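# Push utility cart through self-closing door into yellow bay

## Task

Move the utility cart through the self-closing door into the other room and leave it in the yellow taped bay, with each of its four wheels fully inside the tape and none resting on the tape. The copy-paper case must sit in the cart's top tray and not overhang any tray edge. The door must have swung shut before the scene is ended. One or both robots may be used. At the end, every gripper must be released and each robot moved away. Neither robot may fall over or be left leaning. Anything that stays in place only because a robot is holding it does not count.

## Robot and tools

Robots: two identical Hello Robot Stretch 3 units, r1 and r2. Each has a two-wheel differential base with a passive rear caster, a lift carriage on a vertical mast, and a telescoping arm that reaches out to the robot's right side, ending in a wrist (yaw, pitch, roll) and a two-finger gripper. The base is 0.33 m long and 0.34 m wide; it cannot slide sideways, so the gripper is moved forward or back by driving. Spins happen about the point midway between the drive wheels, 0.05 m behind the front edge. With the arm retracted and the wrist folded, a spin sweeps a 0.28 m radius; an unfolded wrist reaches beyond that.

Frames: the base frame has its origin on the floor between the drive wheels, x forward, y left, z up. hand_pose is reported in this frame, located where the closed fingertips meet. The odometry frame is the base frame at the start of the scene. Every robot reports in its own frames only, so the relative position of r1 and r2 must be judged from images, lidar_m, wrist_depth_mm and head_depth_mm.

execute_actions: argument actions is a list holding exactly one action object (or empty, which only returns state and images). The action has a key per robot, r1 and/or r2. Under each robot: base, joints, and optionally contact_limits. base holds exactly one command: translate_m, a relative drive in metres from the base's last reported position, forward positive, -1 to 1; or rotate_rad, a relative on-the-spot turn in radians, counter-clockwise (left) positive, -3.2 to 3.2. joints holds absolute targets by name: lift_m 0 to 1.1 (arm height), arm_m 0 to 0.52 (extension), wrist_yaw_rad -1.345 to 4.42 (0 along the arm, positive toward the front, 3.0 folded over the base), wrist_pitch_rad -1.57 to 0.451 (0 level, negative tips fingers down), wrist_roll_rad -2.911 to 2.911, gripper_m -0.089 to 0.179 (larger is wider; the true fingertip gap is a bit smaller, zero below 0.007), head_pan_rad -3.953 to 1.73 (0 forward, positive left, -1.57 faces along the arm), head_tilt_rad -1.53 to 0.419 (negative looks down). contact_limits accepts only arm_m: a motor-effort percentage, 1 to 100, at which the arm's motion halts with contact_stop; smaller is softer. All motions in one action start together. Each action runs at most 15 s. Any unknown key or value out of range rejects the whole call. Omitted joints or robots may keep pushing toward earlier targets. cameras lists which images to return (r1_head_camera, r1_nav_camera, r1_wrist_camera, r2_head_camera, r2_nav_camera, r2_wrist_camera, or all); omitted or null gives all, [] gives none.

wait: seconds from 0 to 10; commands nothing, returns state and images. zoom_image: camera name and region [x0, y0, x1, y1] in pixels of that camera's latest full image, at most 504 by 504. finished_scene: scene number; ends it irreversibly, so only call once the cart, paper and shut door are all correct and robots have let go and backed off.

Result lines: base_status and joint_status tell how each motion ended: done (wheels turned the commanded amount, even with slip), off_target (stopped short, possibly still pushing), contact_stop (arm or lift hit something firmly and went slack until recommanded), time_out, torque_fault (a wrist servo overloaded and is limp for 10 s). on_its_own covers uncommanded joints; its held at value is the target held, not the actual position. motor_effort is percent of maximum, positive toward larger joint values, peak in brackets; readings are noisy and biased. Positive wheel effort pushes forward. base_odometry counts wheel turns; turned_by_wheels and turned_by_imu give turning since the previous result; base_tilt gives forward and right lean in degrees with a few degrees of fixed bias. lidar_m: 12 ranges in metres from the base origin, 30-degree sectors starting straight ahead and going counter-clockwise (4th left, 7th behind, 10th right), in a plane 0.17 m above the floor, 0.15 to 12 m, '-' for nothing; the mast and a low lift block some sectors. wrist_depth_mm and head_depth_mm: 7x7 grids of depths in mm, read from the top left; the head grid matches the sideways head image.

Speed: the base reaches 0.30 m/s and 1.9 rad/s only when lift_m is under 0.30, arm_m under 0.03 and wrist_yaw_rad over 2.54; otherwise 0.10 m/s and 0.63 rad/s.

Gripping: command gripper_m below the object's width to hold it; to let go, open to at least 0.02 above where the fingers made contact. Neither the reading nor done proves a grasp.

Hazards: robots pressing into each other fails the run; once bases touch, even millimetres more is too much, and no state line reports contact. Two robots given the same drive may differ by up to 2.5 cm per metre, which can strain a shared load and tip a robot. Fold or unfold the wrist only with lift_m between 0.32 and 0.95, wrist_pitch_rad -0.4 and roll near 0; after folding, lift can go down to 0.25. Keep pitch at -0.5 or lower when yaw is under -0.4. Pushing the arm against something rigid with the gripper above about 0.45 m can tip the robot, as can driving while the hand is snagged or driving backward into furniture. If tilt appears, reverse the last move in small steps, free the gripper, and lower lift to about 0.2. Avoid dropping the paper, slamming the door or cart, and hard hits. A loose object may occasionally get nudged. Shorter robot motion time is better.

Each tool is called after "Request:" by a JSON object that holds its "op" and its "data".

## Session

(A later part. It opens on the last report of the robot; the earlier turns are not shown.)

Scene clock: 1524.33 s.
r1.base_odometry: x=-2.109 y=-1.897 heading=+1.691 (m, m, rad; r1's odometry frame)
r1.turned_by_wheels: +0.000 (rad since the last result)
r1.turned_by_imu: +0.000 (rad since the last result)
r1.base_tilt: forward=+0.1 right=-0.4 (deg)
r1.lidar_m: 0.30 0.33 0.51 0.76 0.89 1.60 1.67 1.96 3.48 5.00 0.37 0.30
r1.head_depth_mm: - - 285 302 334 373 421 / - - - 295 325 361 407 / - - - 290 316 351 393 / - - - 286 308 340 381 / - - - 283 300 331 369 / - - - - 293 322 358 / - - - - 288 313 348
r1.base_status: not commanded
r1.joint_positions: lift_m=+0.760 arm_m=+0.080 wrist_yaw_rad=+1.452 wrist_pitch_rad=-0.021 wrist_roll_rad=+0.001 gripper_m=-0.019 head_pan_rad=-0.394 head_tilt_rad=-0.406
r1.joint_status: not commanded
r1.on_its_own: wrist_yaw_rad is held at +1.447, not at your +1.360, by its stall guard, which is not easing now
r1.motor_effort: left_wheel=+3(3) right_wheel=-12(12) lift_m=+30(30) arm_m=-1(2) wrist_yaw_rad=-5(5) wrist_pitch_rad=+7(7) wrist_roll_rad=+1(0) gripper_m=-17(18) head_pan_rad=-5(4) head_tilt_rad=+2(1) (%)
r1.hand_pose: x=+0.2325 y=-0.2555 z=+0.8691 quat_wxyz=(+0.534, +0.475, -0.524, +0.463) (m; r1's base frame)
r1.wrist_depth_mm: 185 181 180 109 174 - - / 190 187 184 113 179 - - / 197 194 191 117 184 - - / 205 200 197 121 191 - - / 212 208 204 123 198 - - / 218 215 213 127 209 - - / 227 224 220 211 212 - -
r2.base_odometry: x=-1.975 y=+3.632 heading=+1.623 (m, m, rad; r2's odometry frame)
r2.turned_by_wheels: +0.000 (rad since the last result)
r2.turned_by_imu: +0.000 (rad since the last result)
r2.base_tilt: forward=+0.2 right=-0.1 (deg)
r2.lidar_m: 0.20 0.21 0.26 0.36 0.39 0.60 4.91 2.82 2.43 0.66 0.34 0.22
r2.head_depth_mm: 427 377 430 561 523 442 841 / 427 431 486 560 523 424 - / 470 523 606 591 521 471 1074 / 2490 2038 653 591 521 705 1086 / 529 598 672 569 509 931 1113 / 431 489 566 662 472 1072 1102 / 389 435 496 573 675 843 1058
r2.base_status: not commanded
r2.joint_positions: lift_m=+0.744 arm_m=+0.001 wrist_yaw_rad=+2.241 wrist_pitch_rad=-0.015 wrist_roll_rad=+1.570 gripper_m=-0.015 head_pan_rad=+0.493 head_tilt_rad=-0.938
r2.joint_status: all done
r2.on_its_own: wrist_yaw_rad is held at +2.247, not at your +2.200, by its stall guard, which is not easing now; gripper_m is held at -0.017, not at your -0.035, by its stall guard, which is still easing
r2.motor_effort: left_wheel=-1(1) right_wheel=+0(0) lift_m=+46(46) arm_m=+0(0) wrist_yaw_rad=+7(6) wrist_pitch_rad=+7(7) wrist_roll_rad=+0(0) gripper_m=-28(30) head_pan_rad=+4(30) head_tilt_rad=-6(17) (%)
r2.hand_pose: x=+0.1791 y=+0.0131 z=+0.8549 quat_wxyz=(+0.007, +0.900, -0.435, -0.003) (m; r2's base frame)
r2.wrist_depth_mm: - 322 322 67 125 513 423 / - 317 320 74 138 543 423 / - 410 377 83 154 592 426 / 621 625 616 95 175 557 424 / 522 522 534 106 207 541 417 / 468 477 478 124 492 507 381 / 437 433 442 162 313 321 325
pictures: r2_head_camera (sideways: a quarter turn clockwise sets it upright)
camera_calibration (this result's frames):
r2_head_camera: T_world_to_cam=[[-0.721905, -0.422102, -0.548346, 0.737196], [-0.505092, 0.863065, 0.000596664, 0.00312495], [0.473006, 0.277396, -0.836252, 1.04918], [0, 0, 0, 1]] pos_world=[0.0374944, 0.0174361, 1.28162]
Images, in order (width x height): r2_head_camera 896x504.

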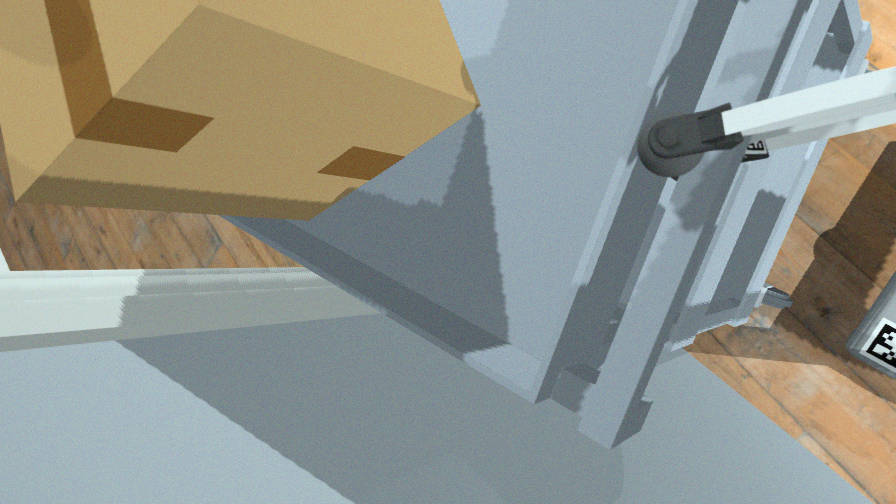

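Request:
{"op": "execute_actions", "data": {"actions": [{"r2":{"base":{"rotate_rad":-0.05},"joints":{"wrist_yaw_rad":2.19,"gripper_m":-0.03}}}], "cameras": []}}

Request:
{"op": "execute_actions", "data": {"actions": [{"r2":{"base":{"translate_m":0.12},"joints":{"wrist_yaw_rad":2.2}}}], "cameras": ["r2_head_camera","r2_nav_camera"]}}

Scene clock: 1525.73 s.
r1.base_odometry: x=-2.109 y=-1.897 heading=+1.691 (m, m, rad; r1's odometry frame)
r1.turned_by_wheels: +0.000 (rad since the last result)
r1.turned_by_imu: +0.000 (rad since the last result)
r1.base_tilt: forward=+0.1 right=-0.5 (deg)
r1.lidar_m: 0.30 0.33 0.52 0.76 0.89 1.61 1.67 1.96 3.50 5.02 0.37 0.30
r1.head_depth_mm: - - 284 302 334 372 421 / - - - 295 325 361 407 / - - - 290 316 350 394 / - - - 286 308 341 381 / - - - 283 300 330 369 / - - - - 292 322 358 / - - - - 288 313 347
r1.base_status: not commanded
r1.joint_positions: lift_m=+0.760 arm_m=+0.080 wrist_yaw_rad=+1.452 wrist_pitch_rad=-0.021 wrist_roll_rad=+0.001 gripper_m=-0.019 head_pan_rad=-0.394 head_tilt_rad=-0.406
r1.joint_status: not commanded
r1.on_its_own: wrist_yaw_rad is held at +1.447, not at your +1.360, by its stall guard, which is not easing now
r1.motor_effort: left_wheel=+3(3) right_wheel=-12(12) lift_m=+30(30) arm_m=-1(1) wrist_yaw_rad=-5(5) wrist_pitch_rad=+7(7) wrist_roll_rad=+0(0) gripper_m=-17(17) head_pan_rad=-4(5) head_tilt_rad=+2(3) (%)
r1.hand_pose: x=+0.2325 y=-0.2555 z=+0.8691 quat_wxyz=(+0.534, +0.475, -0.524, +0.463) (m; r1's base frame)
r1.wrist_depth_mm: 184 182 179 109 174 - - / 190 188 185 113 180 - - / 198 194 192 117 185 - - / 204 201 198 120 191 - - / 211 208 204 123 198 - - / 220 216 212 127 209 - - / 228 225 220 211 213 - -
r2.base_odometry: x=-1.975 y=+3.632 heading=+1.574 (m, m, rad; r2's odometry frame)
r2.turned_by_wheels: -0.050 (rad since the last result)
r2.turned_by_imu: -0.049 (rad since the last result)
r2.base_tilt: forward=+0.1 right=-0.1 (deg)
r2.lidar_m: 0.20 0.21 0.25 0.36 0.39 0.56 5.40 2.91 2.44 0.75 0.66 0.23
r2.head_depth_mm: 426 369 443 569 522 423 931 / 426 409 466 560 523 428 - / 448 485 564 592 522 443 1075 / 2471 1986 650 591 521 707 1091 / 569 655 723 568 517 762 1114 / 461 516 592 685 471 1070 1105 / 407 453 514 591 689 847 1058
r2.base_status: done
r2.joint_positions: lift_m=+0.744 arm_m=+0.001 wrist_yaw_rad=+2.224 wrist_pitch_rad=-0.017 wrist_roll_rad=+1.572 gripper_m=-0.028 head_pan_rad=+0.493 head_tilt_rad=-0.939
r2.joint_status: wrist_yaw_rad off_target (ended at +2.224, target +2.190); the others done
r2.on_its_own: wrist_yaw_rad is at rest, and its effort (-40) is outside its rest range (-12 to +12)
r2.motor_effort: left_wheel=+5(10) right_wheel=+1(10) lift_m=+45(46) arm_m=+2(1) wrist_yaw_rad=-40(50) wrist_pitch_rad=+7(8) wrist_roll_rad=-1(1) gripper_m=-35(100) head_pan_rad=+3(2) head_tilt_rad=-6(6) (%)
r2.hand_pose: x=+0.1817 y=+0.0098 z=+0.8544 quat_wxyz=(+0.008, +0.897, -0.443, -0.004) (m; r2's base frame)
r2.wrist_depth_mm: - 341 344 75 132 534 418 / - 333 334 82 145 574 419 / - 351 333 91 159 603 426 / - 650 639 101 178 577 425 / 597 607 609 111 203 555 425 / 489 495 492 126 500 527 394 / 447 453 456 156 298 310 317
pictures: none
No camera images: the call's "cameras" was empty. Leave "cameras" out to get every camera's image.

Scene clock: 1527.87 s.
r1.base_odometry: x=-2.109 y=-1.897 heading=+1.691 (m, m, rad; r1's odometry frame)
r1.turned_by_wheels: +0.000 (rad since the last result)
r1.turned_by_imu: +0.000 (rad since the last result)
r1.base_tilt: forward=+0.1 right=-0.4 (deg)
r1.lidar_m: 0.30 0.33 0.52 0.76 0.89 1.60 1.67 1.96 3.48 4.99 0.38 0.31
r1.head_depth_mm: - - 284 303 334 373 422 / - - - 295 325 361 407 / - - - 290 316 351 393 / - - - 286 308 340 381 / - - - 283 300 331 369 / - - - - 293 322 358 / - - - - 288 313 347
r1.base_status: not commanded
r1.joint_positions: lift_m=+0.760 arm_m=+0.080 wrist_yaw_rad=+1.452 wrist_pitch_rad=-0.021 wrist_roll_rad=+0.001 gripper_m=-0.019 head_pan_rad=-0.394 head_tilt_rad=-0.406
r1.joint_status: not commanded
r1.on_its_own: wrist_yaw_rad is held at +1.447, not at your +1.360, by its stall guard, which is not easing now
r1.motor_effort: left_wheel=+3(3) right_wheel=-12(12) lift_m=+30(30) arm_m=-1(1) wrist_yaw_rad=-5(4) wrist_pitch_rad=+7(7) wrist_roll_rad=+1(1) gripper_m=-17(17) head_pan_rad=-4(3) head_tilt_rad=+3(2) (%)
r1.hand_pose: x=+0.2325 y=-0.2555 z=+0.8691 quat_wxyz=(+0.534, +0.475, -0.524, +0.463) (m; r1's base frame)
r1.wrist_depth_mm: 184 181 180 109 174 - - / 190 188 185 113 179 - - / 196 194 191 117 185 - - / 203 201 197 121 191 - - / 212 207 205 123 198 - - / 220 216 212 127 208 - - / 228 224 220 211 214 - -
r2.base_odometry: x=-1.975 y=+3.752 heading=+1.574 (m, m, rad; r2's odometry frame)
r2.turned_by_wheels: +0.000 (rad since the last result)
r2.turned_by_imu: +0.000 (rad since the last result)
r2.base_tilt: forward=+0.2 right=-0.1 (deg)
r2.lidar_m: 0.20 0.20 0.23 0.35 0.38 0.55 5.46 2.94 2.47 0.63 0.65 0.24
r2.head_depth_mm: 428 379 486 583 522 419 1004 / 426 378 447 560 523 425 1069 / 425 434 509 575 521 459 1076 / 454 510 618 590 521 493 1089 / 2466 2092 680 579 521 722 1114 / 2322 561 641 683 484 1005 1099 / 438 482 505 576 676 807 1053
r2.base_status: done
r2.joint_positions: lift_m=+0.744 arm_m=+0.001 wrist_yaw_rad=+2.207 wrist_pitch_rad=-0.017 wrist_roll_rad=+1.572 gripper_m=-0.018 head_pan_rad=+0.493 head_tilt_rad=-0.939
r2.joint_status: all done
r2.on_its_own: gripper_m is held at -0.019, not at your -0.030, by its stall guard, which is still easing
r2.motor_effort: left_wheel=+2(11) right_wheel=+5(15) lift_m=+46(47) arm_m=+1(1) wrist_yaw_rad=-9(41) wrist_pitch_rad=+7(7) wrist_roll_rad=-1(0) gripper_m=-28(34) head_pan_rad=+3(2) head_tilt_rad=-6(6) (%)
r2.hand_pose: x=+0.1843 y=+0.0063 z=+0.8544 quat_wxyz=(+0.008, +0.893, -0.450, -0.004) (m; r2's base frame)
r2.wrist_depth_mm: - 381 385 87 144 575 420 / - 363 364 93 154 607 422 / - 345 347 101 166 608 423 / - 431 439 109 180 600 423 / - - - 117 198 544 429 / 518 529 - 127 549 558 408 / 443 445 453 146 246 467 365
pictures: r2_head_camera (sideways: a quarter turn clockwise sets it upright), r2_nav_camera (sideways: a quarter turn counterclockwise sets it upright)
camera_calibration (this result's frames):
r2_head_camera: T_world_to_cam=[[-0.722187, -0.422469, -0.547692, 0.736346], [-0.505288, 0.862951, 0.000625394, 0.00308874], [0.472367, 0.277194, -0.83668, 1.04974], [0, 0, 0, 1]] pos_world=[0.0374764, 0.0174357, 1.28159]
r2_nav_camera: T_world_to_cam=[[0.710822, 0.380635, 0.591481, -0.726808], [0.466338, -0.884563, 0.00881178, 0.0370781], [0.526556, 0.269566, -0.806271, 0.996433], [0, 0, 0, 1]] pos_world=[-0.0253382, 0.0408411, 1.23296]
Images, in order (width x height): r2_head_camera 896x504, r2_nav_camera 672x504.

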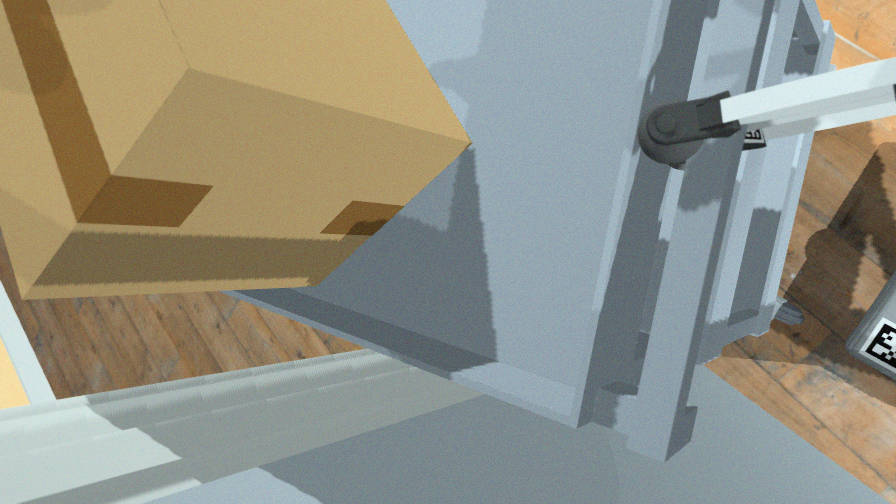

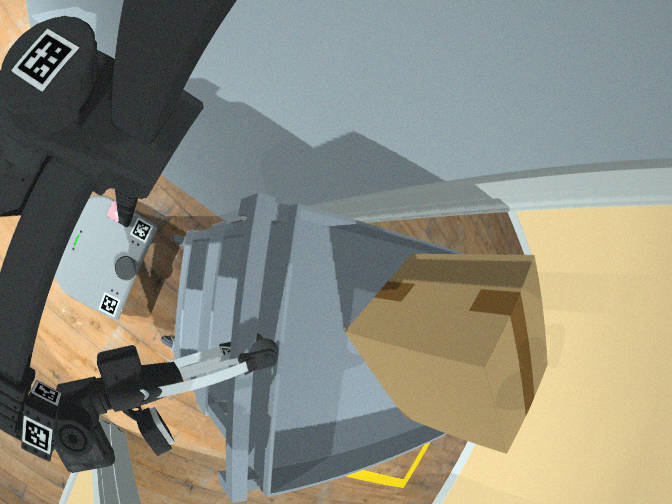

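Request:
{"op": "execute_actions", "data": {"actions": [{"r2":{"joints":{"gripper_m":0.06,"wrist_yaw_rad":2.2,"head_pan_rad":0,"head_tilt_rad":-0.79}}}], "cameras": []}}

Request:
{"op": "execute_actions", "data": {"actions": [{"r2":{"base":{"translate_m":0.03}}}], "cameras": []}}

Request:
{"op": "execute_actions", "data": {"actions": [{"r2":{"joints":{"gripper_m":-0.03}}}], "cameras": []}}

Request:
{"op": "execute_actions", "data": {"actions": [{"r2":{"joints":{"arm_m":0.08,"wrist_yaw_rad":2.19},"contact_limits":{"arm_m":35}}}], "cameras": ["r2_head_camera","r2_nav_camera"]}}

Scene clock: 1530.33 s.
r1.base_odometry: x=-2.109 y=-1.897 heading=+1.691 (m, m, rad; r1's odometry frame)
r1.turned_by_wheels: +0.000 (rad since the last result)
r1.turned_by_imu: +0.000 (rad since the last result)
r1.base_tilt: forward=+0.1 right=-0.4 (deg)
r1.lidar_m: 0.30 0.33 0.52 0.76 0.89 1.60 1.67 1.95 3.50 5.02 0.38 0.30
r1.head_depth_mm: - - 284 302 334 373 421 / - - - 295 324 361 407 / - - - 290 316 350 393 / - - - 286 308 340 381 / - - - 282 300 331 369 / - - - - 293 321 358 / - - - - 289 314 347
r1.base_status: not commanded
r1.joint_positions: lift_m=+0.760 arm_m=+0.080 wrist_yaw_rad=+1.452 wrist_pitch_rad=-0.021 wrist_roll_rad=+0.001 gripper_m=-0.019 head_pan_rad=-0.394 head_tilt_rad=-0.406
r1.joint_status: not commanded
r1.on_its_own: wrist_yaw_rad is held at +1.447, not at your +1.360, by its stall guard, which is not easing now
r1.motor_effort: left_wheel=+3(3) right_wheel=-12(12) lift_m=+30(30) arm_m=-2(1) wrist_yaw_rad=-5(5) wrist_pitch_rad=+7(7) wrist_roll_rad=+1(1) gripper_m=-16(16) head_pan_rad=-5(5) head_tilt_rad=+2(3) (%)
r1.hand_pose: x=+0.2325 y=-0.2555 z=+0.8691 quat_wxyz=(+0.534, +0.475, -0.524, +0.463) (m; r1's base frame)
r1.wrist_depth_mm: 184 182 180 109 173 - - / 190 188 185 113 179 - - / 197 194 191 117 185 - - / 204 202 198 120 191 - - / 212 209 204 123 197 - - / 219 216 212 127 208 - - / 228 224 220 212 212 - -
r2.base_odometry: x=-1.975 y=+3.752 heading=+1.574 (m, m, rad; r2's odometry frame)
r2.turned_by_wheels: +0.000 (rad since the last result)
r2.turned_by_imu: +0.001 (rad since the last result)
r2.base_tilt: forward=+0.2 right=-0.1 (deg)
r2.lidar_m: 0.20 0.20 0.22 0.35 0.38 0.55 5.45 2.94 2.47 0.63 0.65 0.24
r2.head_depth_mm: 2637 2719 2147 1702 560 452 1121 / 2710 2705 2147 651 572 463 936 / 2713 2425 751 674 571 484 671 / 2720 501 572 639 570 504 671 / 2787 459 458 532 559 494 421 / 2823 457 400 483 556 493 381 / 2972 455 422 536 567 492 393
r2.base_status: not commanded
r2.joint_positions: lift_m=+0.744 arm_m=+0.001 wrist_yaw_rad=+2.203 wrist_pitch_rad=-0.016 wrist_roll_rad=+1.572 gripper_m=+0.060 head_pan_rad=+0.007 head_tilt_rad=-0.794
r2.joint_status: all done
r2.motor_effort: left_wheel=+1(2) right_wheel=+1(5) lift_m=+46(46) arm_m=+1(1) wrist_yaw_rad=-3(9) wrist_pitch_rad=+7(7) wrist_roll_rad=-1(1) gripper_m=+0(95) head_pan_rad=-3(31) head_tilt_rad=+1(16) (%)
r2.hand_pose: x=+0.1849 y=+0.0055 z=+0.8546 quat_wxyz=(+0.008, +0.892, -0.452, -0.004) (m; r2's base frame)
r2.wrist_depth_mm: - 385 386 87 143 567 425 / - 365 362 93 153 607 420 / - 343 346 100 165 606 423 / - 429 432 108 179 608 422 / - - - 117 197 552 424 / 529 520 529 130 557 564 407 / 442 446 451 145 246 473 367
pictures: none
No camera images: the call's "cameras" was empty. Leave "cameras" out to get every camera's image.

Scene clock: 1531.93 s.
r1.base_odometry: x=-2.109 y=-1.897 heading=+1.691 (m, m, rad; r1's odometry frame)
r1.turned_by_wheels: +0.000 (rad since the last result)
r1.turned_by_imu: +0.000 (rad since the last result)
r1.base_tilt: forward=+0.1 right=-0.4 (deg)
r1.lidar_m: 0.30 0.33 0.52 0.76 0.89 1.60 1.67 1.95 3.50 4.99 0.38 0.30
r1.head_depth_mm: - - 284 302 333 372 422 / - - - 295 324 361 408 / - - - 290 316 350 394 / - - - 286 307 340 381 / - - - 283 300 330 369 / - - - - 293 322 358 / - - - - 289 313 348
r1.base_status: not commanded
r1.joint_positions: lift_m=+0.760 arm_m=+0.080 wrist_yaw_rad=+1.452 wrist_pitch_rad=-0.021 wrist_roll_rad=+0.001 gripper_m=-0.019 head_pan_rad=-0.394 head_tilt_rad=-0.406
r1.joint_status: not commanded
r1.on_its_own: wrist_yaw_rad is held at +1.447, not at your +1.360, by its stall guard, which is not easing now
r1.motor_effort: left_wheel=+3(3) right_wheel=-12(12) lift_m=+30(30) arm_m=-1(1) wrist_yaw_rad=-5(5) wrist_pitch_rad=+7(7) wrist_roll_rad=+1(1) gripper_m=-17(16) head_pan_rad=-5(4) head_tilt_rad=+3(3) (%)
r1.hand_pose: x=+0.2325 y=-0.2555 z=+0.8691 quat_wxyz=(+0.534, +0.475, -0.524, +0.463) (m; r1's base frame)
r1.wrist_depth_mm: 184 182 179 109 174 - - / 190 188 185 113 179 - - / 197 194 191 117 185 - - / 204 201 198 121 191 - - / 211 208 205 123 197 - - / 219 216 212 127 208 - - / 228 225 220 211 212 - -
r2.base_odometry: x=-1.975 y=+3.782 heading=+1.574 (m, m, rad; r2's odometry frame)
r2.turned_by_wheels: +0.000 (rad since the last result)
r2.turned_by_imu: +0.000 (rad since the last result)
r2.base_tilt: forward=+0.2 right=-0.1 (deg)
r2.lidar_m: 0.20 0.20 0.22 0.35 0.37 0.54 5.50 2.94 2.48 0.62 0.67 0.24
r2.head_depth_mm: 2610 2703 2139 1749 550 452 1136 / 2693 2728 2131 643 571 465 959 / 2717 2484 755 674 571 492 537 / 2729 516 592 654 570 504 656 / 2749 460 468 542 567 494 415 / 2786 458 395 473 555 493 406 / 2916 456 409 517 568 492 398
r2.base_status: done
r2.joint_positions: lift_m=+0.744 arm_m=+0.001 wrist_yaw_rad=+2.203 wrist_pitch_rad=-0.026 wrist_roll_rad=+1.574 gripper_m=+0.060 head_pan_rad=+0.007 head_tilt_rad=-0.794
r2.joint_status: not commanded
r2.motor_effort: left_wheel=+1(9) right_wheel=+0(20) lift_m=+47(46) arm_m=+0(1) wrist_yaw_rad=-4(29) wrist_pitch_rad=+11(18) wrist_roll_rad=-1(2) gripper_m=+0(0) head_pan_rad=-2(4) head_tilt_rad=+1(1) (%)
r2.hand_pose: x=+0.1847 y=+0.0052 z=+0.8521 quat_wxyz=(+0.011, +0.892, -0.452, -0.007) (m; r2's base frame)
r2.wrist_depth_mm: - 390 389 88 144 560 418 / - 363 367 94 154 591 414 / - 345 349 101 165 601 420 / - 397 378 109 178 600 420 / - - 544 117 196 568 422 / 518 532 507 127 563 544 406 / 482 489 442 141 238 469 374
pictures: none
No camera images: the call's "cameras" was empty. Leave "cameras" out to get every camera's image.

Scene clock: 1533.30 s.
r1.base_odometry: x=-2.109 y=-1.897 heading=+1.691 (m, m, rad; r1's odometry frame)
r1.turned_by_wheels: +0.000 (rad since the last result)
r1.turned_by_imu: +0.000 (rad since the last result)
r1.base_tilt: forward=+0.1 right=-0.4 (deg)
r1.lidar_m: 0.30 0.33 0.52 0.76 0.89 1.60 1.67 1.95 3.49 5.00 0.37 0.30
r1.head_depth_mm: - - 284 302 333 373 421 / - - - 295 325 361 407 / - - - 290 316 350 394 / - - - 286 308 340 381 / - - - 283 300 331 369 / - - - - 293 322 358 / - - - - 289 313 347
r1.base_status: not commanded
r1.joint_positions: lift_m=+0.760 arm_m=+0.080 wrist_yaw_rad=+1.452 wrist_pitch_rad=-0.021 wrist_roll_rad=+0.001 gripper_m=-0.019 head_pan_rad=-0.394 head_tilt_rad=-0.406
r1.joint_status: not commanded
r1.on_its_own: wrist_yaw_rad is held at +1.447, not at your +1.360, by its stall guard, which is not easing now
r1.motor_effort: left_wheel=+3(3) right_wheel=-12(12) lift_m=+30(30) arm_m=-1(1) wrist_yaw_rad=-5(4) wrist_pitch_rad=+7(7) wrist_roll_rad=+1(1) gripper_m=-17(18) head_pan_rad=-4(3) head_tilt_rad=+3(2) (%)
r1.hand_pose: x=+0.2325 y=-0.2555 z=+0.8691 quat_wxyz=(+0.534, +0.475, -0.524, +0.463) (m; r1's base frame)
r1.wrist_depth_mm: 185 182 179 109 174 - - / 191 187 185 113 180 - - / 197 194 191 117 184 - - / 204 201 198 120 191 - - / 211 209 204 123 197 - - / 218 216 212 127 208 - - / 227 224 220 211 213 - -
r2.base_odometry: x=-1.975 y=+3.782 heading=+1.574 (m, m, rad; r2's odometry frame)
r2.turned_by_wheels: +0.000 (rad since the last result)
r2.turned_by_imu: +0.000 (rad since the last result)
r2.base_tilt: forward=+0.2 right=-0.1 (deg)
r2.lidar_m: 0.20 0.20 0.22 0.35 0.37 0.54 5.48 2.95 2.47 0.62 0.67 0.24
r2.head_depth_mm: 2615 2731 2134 1754 551 452 1136 / 2691 2732 2121 643 571 464 960 / 2712 2511 753 673 571 490 671 / 2760 516 591 655 570 505 673 / 2755 460 467 542 565 495 415 / 2786 457 395 473 556 493 405 / 2903 455 410 517 568 492 398
r2.base_status: not commanded
r2.joint_positions: lift_m=+0.744 arm_m=+0.001 wrist_yaw_rad=+2.203 wrist_pitch_rad=-0.017 wrist_roll_rad=+1.574 gripper_m=-0.028 head_pan_rad=+0.007 head_tilt_rad=-0.794
r2.joint_status: all done
r2.motor_effort: left_wheel=+1(1) right_wheel=+0(1) lift_m=+46(46) arm_m=+0(1) wrist_yaw_rad=-4(4) wrist_pitch_rad=+7(11) wrist_roll_rad=-1(2) gripper_m=-36(99) head_pan_rad=-3(3) head_tilt_rad=+2(1) (%)
r2.hand_pose: x=+0.1850 y=+0.0054 z=+0.8543 quat_wxyz=(+0.008, +0.892, -0.452, -0.005) (m; r2's base frame)
r2.wrist_depth_mm: - 395 392 87 144 558 421 / - 367 370 93 153 605 426 / - 348 346 100 165 606 423 / - 399 403 107 178 610 424 / - - - 115 194 562 427 / 529 538 - 124 532 546 411 / 488 488 448 141 235 467 380
pictures: none
No camera images: the call's "cameras" was empty. Leave "cameras" out to get every camera's image.

Scene clock: 1535.10 s.
r1.base_odometry: x=-2.109 y=-1.897 heading=+1.691 (m, m, rad; r1's odometry frame)
r1.turned_by_wheels: +0.000 (rad since the last result)
r1.turned_by_imu: +0.000 (rad since the last result)
r1.base_tilt: forward=+0.1 right=-0.4 (deg)
r1.lidar_m: 0.30 0.33 0.52 0.76 0.89 1.60 1.67 1.96 3.47 5.02 0.38 0.30
r1.head_depth_mm: - - 284 302 334 373 421 / - - - 295 324 361 407 / - - - 290 316 350 394 / - - - 286 308 340 380 / - - - 283 300 331 368 / - - - - 293 322 358 / - - - - 289 313 348
r1.base_status: not commanded
r1.joint_positions: lift_m=+0.760 arm_m=+0.080 wrist_yaw_rad=+1.452 wrist_pitch_rad=-0.021 wrist_roll_rad=+0.001 gripper_m=-0.019 head_pan_rad=-0.394 head_tilt_rad=-0.406
r1.joint_status: not commanded
r1.on_its_own: wrist_yaw_rad is held at +1.447, not at your +1.360, by its stall guard, which is not easing now
r1.motor_effort: left_wheel=+3(3) right_wheel=-12(12) lift_m=+30(30) arm_m=-1(2) wrist_yaw_rad=-4(3) wrist_pitch_rad=+7(7) wrist_roll_rad=+0(0) gripper_m=-18(17) head_pan_rad=-4(4) head_tilt_rad=+2(2) (%)
r1.hand_pose: x=+0.2325 y=-0.2555 z=+0.8691 quat_wxyz=(+0.534, +0.475, -0.524, +0.463) (m; r1's base frame)
r1.wrist_depth_mm: 184 182 180 109 174 - - / 190 187 185 113 179 - - / 197 194 191 117 185 - - / 204 201 198 121 191 - - / 212 208 204 123 197 - - / 219 216 212 127 208 - - / 228 225 220 210 213 - -
r2.base_odometry: x=-1.975 y=+3.782 heading=+1.574 (m, m, rad; r2's odometry frame)
r2.turned_by_wheels: +0.000 (rad since the last result)
r2.turned_by_imu: +0.001 (rad since the last result)
r2.base_tilt: forward=+0.2 right=-0.1 (deg)
r2.lidar_m: 0.16 0.16 0.17 0.35 0.37 0.54 5.48 2.95 2.47 0.62 0.67 0.21
r2.head_depth_mm: 2625 2707 2109 634 572 479 1137 / 2684 2710 2129 673 573 505 964 / 2695 587 751 675 571 495 384 / 2737 469 471 576 570 495 409 / 2758 459 386 452 545 493 439 / 2805 457 395 480 556 493 443 / 2970 457 411 513 567 492 420
r2.base_status: not commanded
r2.joint_positions: lift_m=+0.744 arm_m=+0.079 wrist_yaw_rad=+2.200 wrist_pitch_rad=-0.015 wrist_roll_rad=+1.574 gripper_m=-0.021 head_pan_rad=+0.007 head_tilt_rad=-0.793
r2.joint_status: all done
r2.on_its_own: gripper_m is held at -0.019, not at your -0.030, by its stall guard, which is still easing
r2.motor_effort: left_wheel=+3(9) right_wheel=-12(12) lift_m=+46(46) arm_m=+6(7) wrist_yaw_rad=-12(30) wrist_pitch_rad=+7(8) wrist_roll_rad=-2(2) gripper_m=-2(36) head_pan_rad=-4(4) head_tilt_rad=+1(1) (%)
r2.contact_limits: arm_m 35 (drawing in: default 14, maximum 24; extending or still: default 22, maximum 35)
r2.hand_pose: x=+0.1855 y=-0.0737 z=+0.8548 quat_wxyz=(+0.007, +0.891, -0.454, -0.005) (m; r2's base frame)
r2.wrist_depth_mm: - 463 446 100 157 607 420 / - 416 409 105 165 606 421 / - 377 376 110 173 616 427 / - 355 360 116 183 613 425 / - - 461 122 195 581 426 / - - - 128 598 613 432 / 550 555 562 139 220 585 393
pictures: r2_head_camera (sideways: a quarter turn clockwise sets it upright), r2_nav_camera (sideways: a quarter turn counterclockwise sets it upright)
camera_calibration (this result's frames):
r2_head_camera: T_world_to_cam=[[-0.747625, -0.0355636, -0.663168, 0.886953], [-0.0433483, 0.999049, -0.00470687, 0.0072133], [0.662705, 0.0252282, -0.748456, 0.933874], [0, 0, 0, 1]] pos_world=[0.0445386, 0.000776773, 1.2872]
r2_nav_camera: T_world_to_cam=[[0.711998, 0.00384176, 0.702171, -0.871043], [-0.00208417, -0.999969, 0.00758444, 0.0415318], [0.702178, -0.00686355, -0.711968, 0.872734], [0, 0, 0, 1]] pos_world=[0.00745286, 0.0508669, 1.23267]
Images, in order (width x height): r2_head_camera 896x504, r2_nav_camera 672x504.

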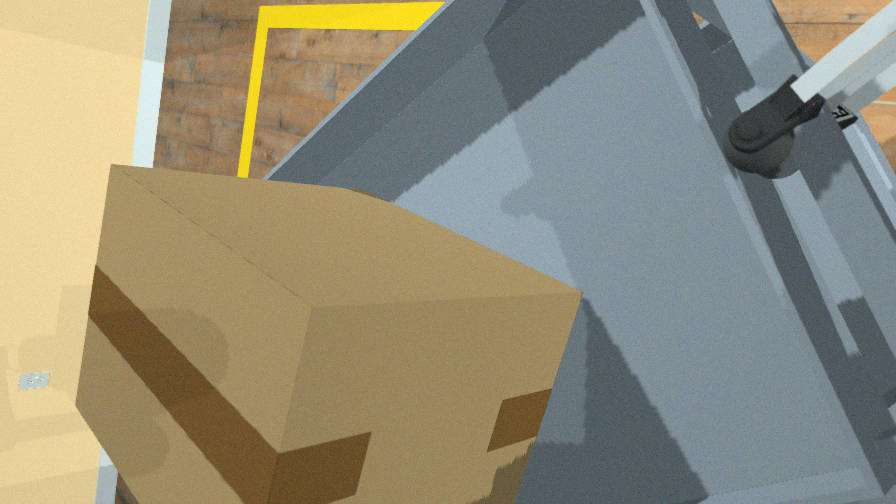

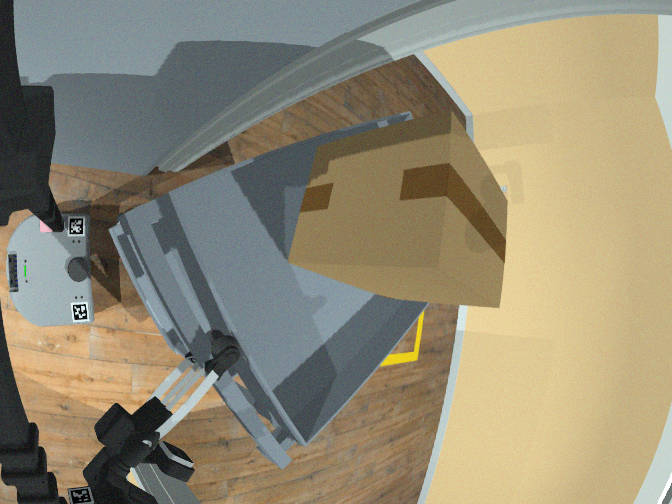

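Request:
{"op": "execute_actions", "data": {"actions": [{"r2":{"joints":{"gripper_m":0.1}}}], "cameras": []}}

Request:
{"op": "execute_actions", "data": {"actions": [{"r2":{"base":{"translate_m":-0.25},"joints":{"wrist_yaw_rad":2.2}}}], "cameras": []}}

Request:
{"op": "execute_actions", "data": {"actions": [{"r2":{"base":{"rotate_rad":-0.925},"joints":{"arm_m":0.0}}}], "cameras": []}}

Request:
{"op": "execute_actions", "data": {"actions": [{"r2":{"base":{"translate_m":0.22}}}], "cameras": []}}

Request:
{"op": "execute_actions", "data": {"actions": [{"r2":{"base":{"rotate_rad":1.39}}}], "cameras": ["r2_head_camera","r2_nav_camera"]}}

Scene clock: 1537.30 s.
r1.base_odometry: x=-2.109 y=-1.897 heading=+1.691 (m, m, rad; r1's odometry frame)
r1.turned_by_wheels: +0.000 (rad since the last result)
r1.turned_by_imu: +0.000 (rad since the last result)
r1.base_tilt: forward=+0.1 right=-0.4 (deg)
r1.lidar_m: 0.30 0.33 0.51 0.76 0.89 1.60 1.67 1.96 3.49 4.97 0.37 0.31
r1.head_depth_mm: - - 284 302 334 373 421 / - - - 294 325 361 407 / - - - 290 316 351 394 / - - - 286 307 340 381 / - - - 283 300 331 369 / - - - - 293 322 358 / - - - - 289 313 347
r1.base_status: not commanded
r1.joint_positions: lift_m=+0.760 arm_m=+0.080 wrist_yaw_rad=+1.452 wrist_pitch_rad=-0.021 wrist_roll_rad=+0.001 gripper_m=-0.019 head_pan_rad=-0.394 head_tilt_rad=-0.406
r1.joint_status: not commanded
r1.on_its_own: wrist_yaw_rad is held at +1.447, not at your +1.360, by its stall guard, which is not easing now
r1.motor_effort: left_wheel=+4(3) right_wheel=-12(12) lift_m=+30(30) arm_m=-1(1) wrist_yaw_rad=-4(5) wrist_pitch_rad=+7(7) wrist_roll_rad=+0(1) gripper_m=-17(17) head_pan_rad=-5(4) head_tilt_rad=+2(2) (%)
r1.hand_pose: x=+0.2325 y=-0.2555 z=+0.8691 quat_wxyz=(+0.534, +0.475, -0.524, +0.463) (m; r1's base frame)
r1.wrist_depth_mm: 184 182 179 109 174 - - / 191 188 184 113 179 - - / 197 194 191 117 185 - - / 205 202 197 120 191 - - / 210 207 205 123 197 - - / 218 216 212 127 209 - - / 228 225 220 211 213 - -
r2.base_odometry: x=-1.975 y=+3.782 heading=+1.574 (m, m, rad; r2's odometry frame)
r2.turned_by_wheels: +0.000 (rad since the last result)
r2.turned_by_imu: +0.000 (rad since the last result)
r2.base_tilt: forward=+0.2 right=-0.1 (deg)
r2.lidar_m: 0.16 0.16 0.17 0.35 0.37 0.54 5.46 2.95 2.47 0.62 0.67 0.21
r2.head_depth_mm: 2616 2737 2147 633 572 465 1136 / 2675 2716 2118 673 571 515 393 / 2695 589 752 673 571 496 389 / 2708 473 475 580 569 495 401 / 2769 459 388 456 546 494 428 / 2800 458 395 481 556 494 443 / 2996 457 411 514 567 492 412
r2.base_status: not commanded
r2.joint_positions: lift_m=+0.744 arm_m=+0.080 wrist_yaw_rad=+2.193 wrist_pitch_rad=-0.016 wrist_roll_rad=+1.574 gripper_m=+0.100 head_pan_rad=+0.007 head_tilt_rad=-0.793
r2.joint_status: all done
r2.motor_effort: left_wheel=+1(3) right_wheel=-1(13) lift_m=+46(46) arm_m=+4(7) wrist_yaw_rad=-5(11) wrist_pitch_rad=+7(7) wrist_roll_rad=-1(1) gripper_m=-1(96) head_pan_rad=-3(5) head_tilt_rad=+1(1) (%)
r2.hand_pose: x=+0.1865 y=-0.0754 z=+0.8548 quat_wxyz=(+0.007, +0.890, -0.457, -0.005) (m; r2's base frame)
r2.wrist_depth_mm: - 481 455 101 159 603 420 / - 421 415 106 166 606 421 / - 379 380 112 175 616 424 / - 359 359 118 184 613 423 / - - 456 125 193 590 429 / - - 614 132 205 567 427 / 550 546 564 141 221 592 394
pictures: none
No camera images: the call's "cameras" was empty. Leave "cameras" out to get every camera's image.

Scene clock: 1541.20 s.
r1.base_odometry: x=-2.109 y=-1.897 heading=+1.691 (m, m, rad; r1's odometry frame)
r1.turned_by_wheels: +0.000 (rad since the last result)
r1.turned_by_imu: +0.000 (rad since the last result)
r1.base_tilt: forward=+0.0 right=-0.4 (deg)
r1.lidar_m: 0.30 0.33 0.52 0.76 0.89 1.60 1.67 1.96 3.49 4.99 0.38 0.30
r1.head_depth_mm: - - 284 302 333 372 421 / - - - 295 324 361 408 / - - - 290 316 350 394 / - - - 286 308 340 381 / - - - 283 300 331 369 / - - - - 293 322 358 / - - - - 288 313 347
r1.base_status: not commanded
r1.joint_positions: lift_m=+0.760 arm_m=+0.080 wrist_yaw_rad=+1.452 wrist_pitch_rad=-0.021 wrist_roll_rad=+0.001 gripper_m=-0.019 head_pan_rad=-0.394 head_tilt_rad=-0.406
r1.joint_status: not commanded
r1.on_its_own: wrist_yaw_rad is held at +1.447, not at your +1.360, by its stall guard, which is not easing now
r1.motor_effort: left_wheel=+3(3) right_wheel=-12(12) lift_m=+30(30) arm_m=-1(1) wrist_yaw_rad=-4(4) wrist_pitch_rad=+7(7) wrist_roll_rad=+1(1) gripper_m=-17(16) head_pan_rad=-4(4) head_tilt_rad=+2(2) (%)
r1.hand_pose: x=+0.2325 y=-0.2555 z=+0.8691 quat_wxyz=(+0.534, +0.475, -0.524, +0.463) (m; r1's base frame)
r1.wrist_depth_mm: 184 182 179 109 174 - - / 190 188 185 113 179 - - / 197 194 191 117 185 - - / 204 201 197 121 190 - - / 211 208 204 123 197 - - / 220 216 212 127 207 - - / 228 225 220 210 213 - -
r2.base_odometry: x=-1.974 y=+3.532 heading=+1.574 (m, m, rad; r2's odometry frame)
r2.turned_by_wheels: +0.000 (rad since the last result)
r2.turned_by_imu: +0.000 (rad since the last result)
r2.base_tilt: forward=+0.2 right=-0.1 (deg)
r2.lidar_m: 0.39 0.39 0.38 0.37 0.39 0.58 5.41 2.88 2.42 0.97 0.69 0.51
r2.head_depth_mm: 2831 2743 770 662 1430 1289 1156 / 2896 2727 802 629 962 1200 1126 / 2832 941 819 611 941 1183 1117 / 647 650 749 672 903 1118 1133 / 639 588 690 672 705 879 1116 / 636 614 727 670 855 1253 1135 / 635 643 768 1651 1182 1052 1078
r2.base_status: done
r2.joint_positions: lift_m=+0.744 arm_m=+0.080 wrist_yaw_rad=+2.197 wrist_pitch_rad=-0.016 wrist_roll_rad=+1.574 gripper_m=+0.100 head_pan_rad=+0.007 head_tilt_rad=-0.793
r2.joint_status: all done
r2.motor_effort: left_wheel=+1(5) right_wheel=+0(4) lift_m=+46(46) arm_m=+4(4) wrist_yaw_rad=+3(5) wrist_pitch_rad=+7(7) wrist_roll_rad=-1(2) gripper_m=+1(1) head_pan_rad=-3(3) head_tilt_rad=+1(1) (%)
r2.hand_pose: x=+0.1859 y=-0.0746 z=+0.8547 quat_wxyz=(+0.007, +0.890, -0.455, -0.005) (m; r2's base frame)
r2.wrist_depth_mm: - - 580 359 954 607 382 / - - 546 378 974 606 407 / - - 675 400 - 614 427 / - - - 421 - 456 459 / 718 667 678 663 713 694 706 / 589 606 601 602 606 630 626 / 536 532 541 543 556 563 564
pictures: none
No camera images: the call's "cameras" was empty. Leave "cameras" out to get every camera's image.

Scene clock: 1543.63 s.
r1.base_odometry: x=-2.109 y=-1.897 heading=+1.691 (m, m, rad; r1's odometry frame)
r1.turned_by_wheels: +0.000 (rad since the last result)
r1.turned_by_imu: +0.000 (rad since the last result)
r1.base_tilt: forward=+0.1 right=-0.4 (deg)
r1.lidar_m: 0.30 0.33 0.51 0.76 0.89 1.61 1.67 1.96 3.51 5.00 0.38 0.30
r1.head_depth_mm: - - 284 302 333 372 421 / - - - 295 324 361 407 / - - - 290 315 350 394 / - - - 286 308 340 381 / - - - 283 300 331 369 / - - - - 293 321 358 / - - - - 288 313 347
r1.base_status: not commanded
r1.joint_positions: lift_m=+0.760 arm_m=+0.080 wrist_yaw_rad=+1.452 wrist_pitch_rad=-0.021 wrist_roll_rad=+0.001 gripper_m=-0.019 head_pan_rad=-0.394 head_tilt_rad=-0.406
r1.joint_status: not commanded
r1.on_its_own: wrist_yaw_rad is held at +1.447, not at your +1.360, by its stall guard, which is not easing now
r1.motor_effort: left_wheel=+3(3) right_wheel=-13(12) lift_m=+30(30) arm_m=-1(1) wrist_yaw_rad=-4(5) wrist_pitch_rad=+7(7) wrist_roll_rad=+1(0) gripper_m=-17(17) head_pan_rad=-4(4) head_tilt_rad=+2(2) (%)
r1.hand_pose: x=+0.2325 y=-0.2555 z=+0.8691 quat_wxyz=(+0.534, +0.475, -0.524, +0.463) (m; r1's base frame)
r1.wrist_depth_mm: 185 182 179 109 174 - - / 190 188 185 113 180 - - / 197 195 192 117 185 - - / 203 201 198 120 191 - - / 211 208 204 123 197 - - / 218 215 212 127 208 - - / 227 224 220 212 213 - -
r2.base_odometry: x=-1.974 y=+3.532 heading=+0.649 (m, m, rad; r2's odometry frame)
r2.turned_by_wheels: -0.925 (rad since the last result)
r2.turned_by_imu: -0.924 (rad since the last result)
r2.base_tilt: forward=+0.2 right=-0.1 (deg)
r2.lidar_m: 0.69 0.47 0.39 0.45 0.37 0.37 0.42 5.33 4.42 2.71 2.41 0.80
r2.head_depth_mm: 645 775 977 1311 1482 1288 1140 / 582 666 832 1071 1412 1285 1132 / 620 700 805 944 1212 1288 1153 / 3203 2688 2048 1699 1414 1326 1097 / 3393 2686 2113 1737 1478 1280 1130 / 3260 2668 2093 1738 1464 1256 1129 / 3098 2695 2092 1679 947 1111 1092
r2.base_status: done
r2.joint_positions: lift_m=+0.744 arm_m=+0.001 wrist_yaw_rad=+2.198 wrist_pitch_rad=-0.016 wrist_roll_rad=+1.574 gripper_m=+0.100 head_pan_rad=+0.007 head_tilt_rad=-0.793
r2.joint_status: all done
r2.motor_effort: left_wheel=+2(7) right_wheel=-1(5) lift_m=+46(46) arm_m=-2(1) wrist_yaw_rad=+1(3) wrist_pitch_rad=+7(7) wrist_roll_rad=-2(2) gripper_m=+0(1) head_pan_rad=-5(2) head_tilt_rad=+1(1) (%)
r2.hand_pose: x=+0.1858 y=+0.0040 z=+0.8546 quat_wxyz=(+0.007, +0.891, -0.455, -0.005) (m; r2's base frame)
r2.wrist_depth_mm: - - - - - - 943 / - - - - - - 929 / - - - - - - 961 / - - - 624 785 662 686 / - - - 588 - 599 789 / - - 834 513 - 533 805 / - - 626 467 - 496 731
pictures: none
No camera images: the call's "cameras" was empty. Leave "cameras" out to get every camera's image.

Scene clock: 1547.23 s.
r1.base_odometry: x=-2.109 y=-1.897 heading=+1.691 (m, m, rad; r1's odometry frame)
r1.turned_by_wheels: +0.000 (rad since the last result)
r1.turned_by_imu: +0.000 (rad since the last result)
r1.base_tilt: forward=+0.1 right=-0.4 (deg)
r1.lidar_m: 0.30 0.33 0.52 0.76 0.89 1.60 1.67 1.96 3.49 5.02 0.38 0.30
r1.head_depth_mm: - - 284 302 334 372 421 / - - - 295 325 361 407 / - - - 290 316 351 393 / - - - 286 307 340 381 / - - - 283 300 331 369 / - - - - 293 322 358 / - - - - 288 313 347
r1.base_status: not commanded
r1.joint_positions: lift_m=+0.760 arm_m=+0.080 wrist_yaw_rad=+1.452 wrist_pitch_rad=-0.021 wrist_roll_rad=+0.001 gripper_m=-0.019 head_pan_rad=-0.394 head_tilt_rad=-0.406
r1.joint_status: not commanded
r1.on_its_own: wrist_yaw_rad is held at +1.447, not at your +1.360, by its stall guard, which is not easing now
r1.motor_effort: left_wheel=+3(3) right_wheel=-12(12) lift_m=+30(30) arm_m=-1(1) wrist_yaw_rad=-4(4) wrist_pitch_rad=+7(7) wrist_roll_rad=+1(0) gripper_m=-18(16) head_pan_rad=-4(5) head_tilt_rad=+3(3) (%)
r1.hand_pose: x=+0.2325 y=-0.2555 z=+0.8691 quat_wxyz=(+0.534, +0.475, -0.524, +0.463) (m; r1's base frame)
r1.wrist_depth_mm: 184 182 179 109 174 - - / 190 187 185 113 180 - - / 197 194 191 117 185 - - / 204 201 198 121 191 - - / 211 208 204 123 198 - - / 218 216 212 127 209 - - / 228 224 221 211 213 - -
r2.base_odometry: x=-1.799 y=+3.665 heading=+0.649 (m, m, rad; r2's odometry frame)
r2.turned_by_wheels: +0.000 (rad since the last result)
r2.turned_by_imu: +0.002 (rad since the last result)
r2.base_tilt: forward=+0.1 right=-0.1 (deg)
r2.lidar_m: 0.48 0.42 0.35 0.34 0.38 0.54 0.60 5.57 4.15 2.53 2.27 0.48
r2.head_depth_mm: 377 437 576 783 1202 1285 1135 / 399 449 511 616 890 1242 1138 / 442 492 564 662 794 1058 1156 / 3033 2698 2103 1704 1448 1235 1097 / 3273 2688 2117 1737 1468 1281 1130 / 3160 2687 2112 1730 1468 1279 1134 / 2971 2695 2104 1735 1469 1278 997
r2.base_status: done
r2.joint_positions: lift_m=+0.744 arm_m=+0.001 wrist_yaw_rad=+2.198 wrist_pitch_rad=-0.016 wrist_roll_rad=+1.574 gripper_m=+0.100 head_pan_rad=+0.007 head_tilt_rad=-0.793
r2.joint_status: not commanded
r2.motor_effort: left_wheel=+2(4) right_wheel=-1(1) lift_m=+46(46) arm_m=-1(1) wrist_yaw_rad=+2(2) wrist_pitch_rad=+7(7) wrist_roll_rad=-2(1) gripper_m=+0(1) head_pan_rad=-3(3) head_tilt_rad=+1(1) (%)
r2.hand_pose: x=+0.1858 y=+0.0040 z=+0.8546 quat_wxyz=(+0.007, +0.891, -0.455, -0.005) (m; r2's base frame)
r2.wrist_depth_mm: - - - - - - 942 / - - - - - - 952 / - - - - - - 944 / - - - - - - 945 / - - - - - - 969 / - - - 460 - 490 508 / - - - 423 974 581 461
pictures: none
No camera images: the call's "cameras" was empty. Leave "cameras" out to get every camera's image.

Scene clock: 1550.40 s.
r1.base_odometry: x=-2.109 y=-1.897 heading=+1.691 (m, m, rad; r1's odometry frame)
r1.turned_by_wheels: +0.000 (rad since the last result)
r1.turned_by_imu: +0.000 (rad since the last result)
r1.base_tilt: forward=+0.1 right=-0.4 (deg)
r1.lidar_m: 0.30 0.33 0.52 0.76 0.89 1.61 1.67 1.96 3.48 4.99 0.37 0.31
r1.head_depth_mm: - - 284 303 334 373 421 / - - - 295 325 361 407 / - - - 290 316 350 394 / - - - 286 307 340 381 / - - - 283 300 331 369 / - - - - 293 322 358 / - - - - 289 313 347
r1.base_status: not commanded
r1.joint_positions: lift_m=+0.760 arm_m=+0.080 wrist_yaw_rad=+1.452 wrist_pitch_rad=-0.021 wrist_roll_rad=+0.001 gripper_m=-0.019 head_pan_rad=-0.394 head_tilt_rad=-0.406
r1.joint_status: not commanded
r1.on_its_own: wrist_yaw_rad is held at +1.447, not at your +1.360, by its stall guard, which is not easing now
r1.motor_effort: left_wheel=+3(3) right_wheel=-12(12) lift_m=+30(30) arm_m=-1(1) wrist_yaw_rad=-5(5) wrist_pitch_rad=+7(7) wrist_roll_rad=+1(0) gripper_m=-17(17) head_pan_rad=-5(3) head_tilt_rad=+2(3) (%)
r1.hand_pose: x=+0.2325 y=-0.2555 z=+0.8691 quat_wxyz=(+0.534, +0.475, -0.524, +0.463) (m; r1's base frame)
r1.wrist_depth_mm: 184 182 179 109 174 - - / 190 188 185 113 179 - - / 196 194 191 117 185 - - / 203 201 197 121 191 - - / 212 208 205 123 197 - - / 219 217 212 127 209 - - / 229 224 220 212 213 - -
r2.base_odometry: x=-1.799 y=+3.665 heading=+2.039 (m, m, rad; r2's odometry frame)
r2.turned_by_wheels: +1.390 (rad since the last result)
r2.turned_by_imu: +1.391 (rad since the last result)
r2.base_tilt: forward=+0.2 right=-0.1 (deg)
r2.lidar_m: 0.34 0.36 0.54 0.56 0.79 5.56 2.82 2.28 0.68 0.47 3.24 0.36
r2.head_depth_mm: 651 663 785 677 514 818 1118 / 646 574 705 676 519 835 1085 / 645 520 607 663 513 833 1057 / 643 524 599 656 527 848 1095 / 2816 583 696 671 531 846 1096 / 2716 2496 1923 642 519 1121 1126 / 2514 2484 783 832 528 1069 1131
r2.base_status: done
r2.joint_positions: lift_m=+0.744 arm_m=+0.001 wrist_yaw_rad=+2.198 wrist_pitch_rad=-0.016 wrist_roll_rad=+1.574 gripper_m=+0.100 head_pan_rad=+0.007 head_tilt_rad=-0.793
r2.joint_status: not commanded
r2.motor_effort: left_wheel=+0(7) right_wheel=+2(6) lift_m=+46(46) arm_m=-2(2) wrist_yaw_rad=+2(2) wrist_pitch_rad=+7(7) wrist_roll_rad=-2(2) gripper_m=+0(0) head_pan_rad=-4(4) head_tilt_rad=+1(1) (%)
r2.hand_pose: x=+0.1858 y=+0.0040 z=+0.8546 quat_wxyz=(+0.007, +0.891, -0.455, -0.005) (m; r2's base frame)
r2.wrist_depth_mm: - 480 456 232 804 605 418 / - - - 260 - 579 421 / 661 675 682 292 714 542 422 / 604 614 617 350 631 462 400 / 580 592 595 353 619 618 648 / 559 562 571 580 594 612 617 / 536 543 552 561 578 581 594
pictures: r2_head_camera (sideways: a quarter turn clockwise sets it upright), r2_nav_camera (sideways: a quarter turn counterclockwise sets it upright)
camera_calibration (this result's frames):
r2_head_camera: T_world_to_cam=[[-0.747625, -0.0355635, -0.663168, 0.886953], [-0.0433482, 0.999049, -0.00470687, 0.0072133], [0.662705, 0.0252282, -0.748456, 0.933874], [0, 0, 0, 1]] pos_world=[0.0445386, 0.00077677, 1.2872]
r2_nav_camera: T_world_to_cam=[[0.711998, 0.00384172, 0.702171, -0.871043], [-0.00208424, -0.999969, 0.00758444, 0.0415318], [0.702178, -0.0068636, -0.711968, 0.872734], [0, 0, 0, 1]] pos_world=[0.00745286, 0.0508669, 1.23267]
Images, in order (width x height): r2_head_camera 896x504, r2_nav_camera 672x504.

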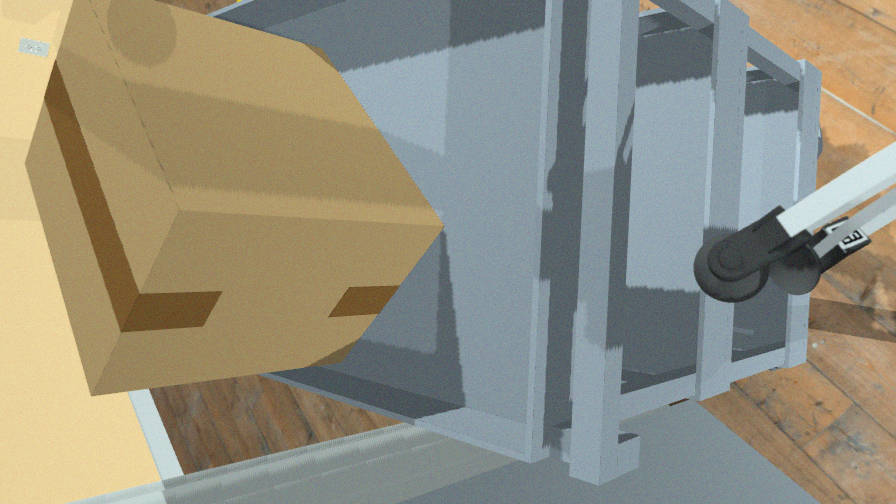

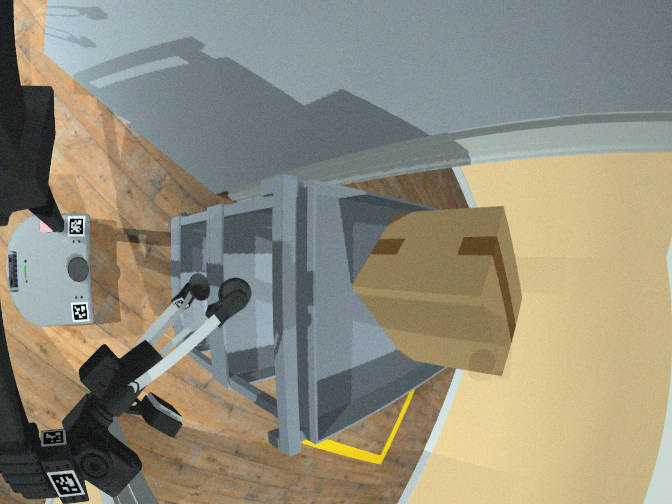

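Request:
{"op": "execute_actions", "data": {"actions": [{"r2":{"base":{"translate_m":0.135}}}], "cameras": ["r2_wrist_camera"]}}

Scene clock: 1553.03 s.
r1.base_odometry: x=-2.109 y=-1.897 heading=+1.691 (m, m, rad; r1's odometry frame)
r1.turned_by_wheels: +0.000 (rad since the last result)
r1.turned_by_imu: +0.000 (rad since the last result)
r1.base_tilt: forward=+0.1 right=-0.4 (deg)
r1.lidar_m: 0.30 0.33 0.52 0.76 0.89 1.60 1.67 1.97 3.49 4.97 0.37 0.30
r1.head_depth_mm: - - 284 302 334 373 421 / - - - 295 324 361 407 / - - - 290 316 350 394 / - - - 286 307 340 381 / - - - 283 300 331 369 / - - - - 293 322 358 / - - - - 288 313 348
r1.base_status: not commanded
r1.joint_positions: lift_m=+0.760 arm_m=+0.080 wrist_yaw_rad=+1.452 wrist_pitch_rad=-0.021 wrist_roll_rad=+0.001 gripper_m=-0.019 head_pan_rad=-0.394 head_tilt_rad=-0.406
r1.joint_status: not commanded
r1.on_its_own: wrist_yaw_rad is held at +1.447, not at your +1.360, by its stall guard, which is not easing now
r1.motor_effort: left_wheel=+3(3) right_wheel=-12(12) lift_m=+30(30) arm_m=-1(1) wrist_yaw_rad=-4(5) wrist_pitch_rad=+7(7) wrist_roll_rad=+1(1) gripper_m=-17(17) head_pan_rad=-5(5) head_tilt_rad=+3(2) (%)
r1.hand_pose: x=+0.2325 y=-0.2555 z=+0.8691 quat_wxyz=(+0.534, +0.475, -0.524, +0.463) (m; r1's base frame)
r1.wrist_depth_mm: 184 182 179 109 174 - - / 190 188 185 113 180 - - / 197 194 191 116 185 - - / 204 200 198 120 191 - - / 211 208 205 123 198 - - / 219 216 211 127 208 - - / 229 224 219 211 213 - -
r2.base_odometry: x=-1.860 y=+3.785 heading=+2.039 (m, m, rad; r2's odometry frame)
r2.turned_by_wheels: +0.000 (rad since the last result)
r2.turned_by_imu: +0.001 (rad since the last result)
r2.base_tilt: forward=+0.2 right=-0.1 (deg)
r2.lidar_m: 0.21 0.22 0.47 0.49 0.68 5.63 2.90 2.37 0.51 0.51 0.29 0.22
r2.head_depth_mm: 2819 492 589 670 572 497 478 / 2906 463 492 627 573 496 648 / 3140 463 423 527 572 495 389 / 3129 460 434 521 567 514 393 / 2903 467 503 623 569 494 396 / 2640 503 638 637 568 502 657 / 2456 2578 2106 755 550 442 1035
r2.base_status: done
r2.joint_positions: lift_m=+0.744 arm_m=+0.001 wrist_yaw_rad=+2.198 wrist_pitch_rad=-0.016 wrist_roll_rad=+1.574 gripper_m=+0.100 head_pan_rad=+0.007 head_tilt_rad=-0.793
r2.joint_status: not commanded
r2.motor_effort: left_wheel=-1(5) right_wheel=+1(5) lift_m=+46(46) arm_m=-1(1) wrist_yaw_rad=+1(2) wrist_pitch_rad=+7(7) wrist_roll_rad=-2(1) gripper_m=+0(0) head_pan_rad=-4(2) head_tilt_rad=+1(1) (%)
r2.hand_pose: x=+0.1858 y=+0.0040 z=+0.8546 quat_wxyz=(+0.007, +0.891, -0.455, -0.005) (m; r2's base frame)
r2.wrist_depth_mm: 269 274 52 51 111 116 420 / - 366 59 58 125 509 422 / - - 596 66 143 508 425 / 572 579 582 77 166 614 412 / 504 513 522 93 198 557 384 / 492 503 509 117 251 307 311 / 478 484 483 164 502 513 531
pictures: r2_wrist_camera
camera_calibration (this result's frames):
r2_wrist_camera: T_world_to_cam=[[-0.0497595, -0.0457996, -0.997711, 0.851894], [-0.706816, 0.707392, 0.00277889, 0.163505], [0.705645, 0.705336, -0.0675714, 0.0908333], [0, 0, 0, 1]] pos_world=[0.0938616, -0.140714, 0.855627]
Images, in order (width x height): r2_wrist_camera 644x364.

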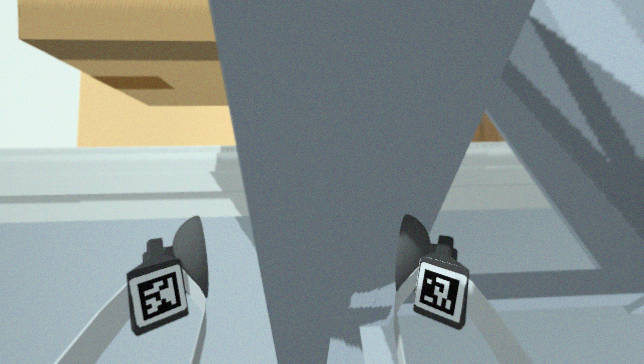

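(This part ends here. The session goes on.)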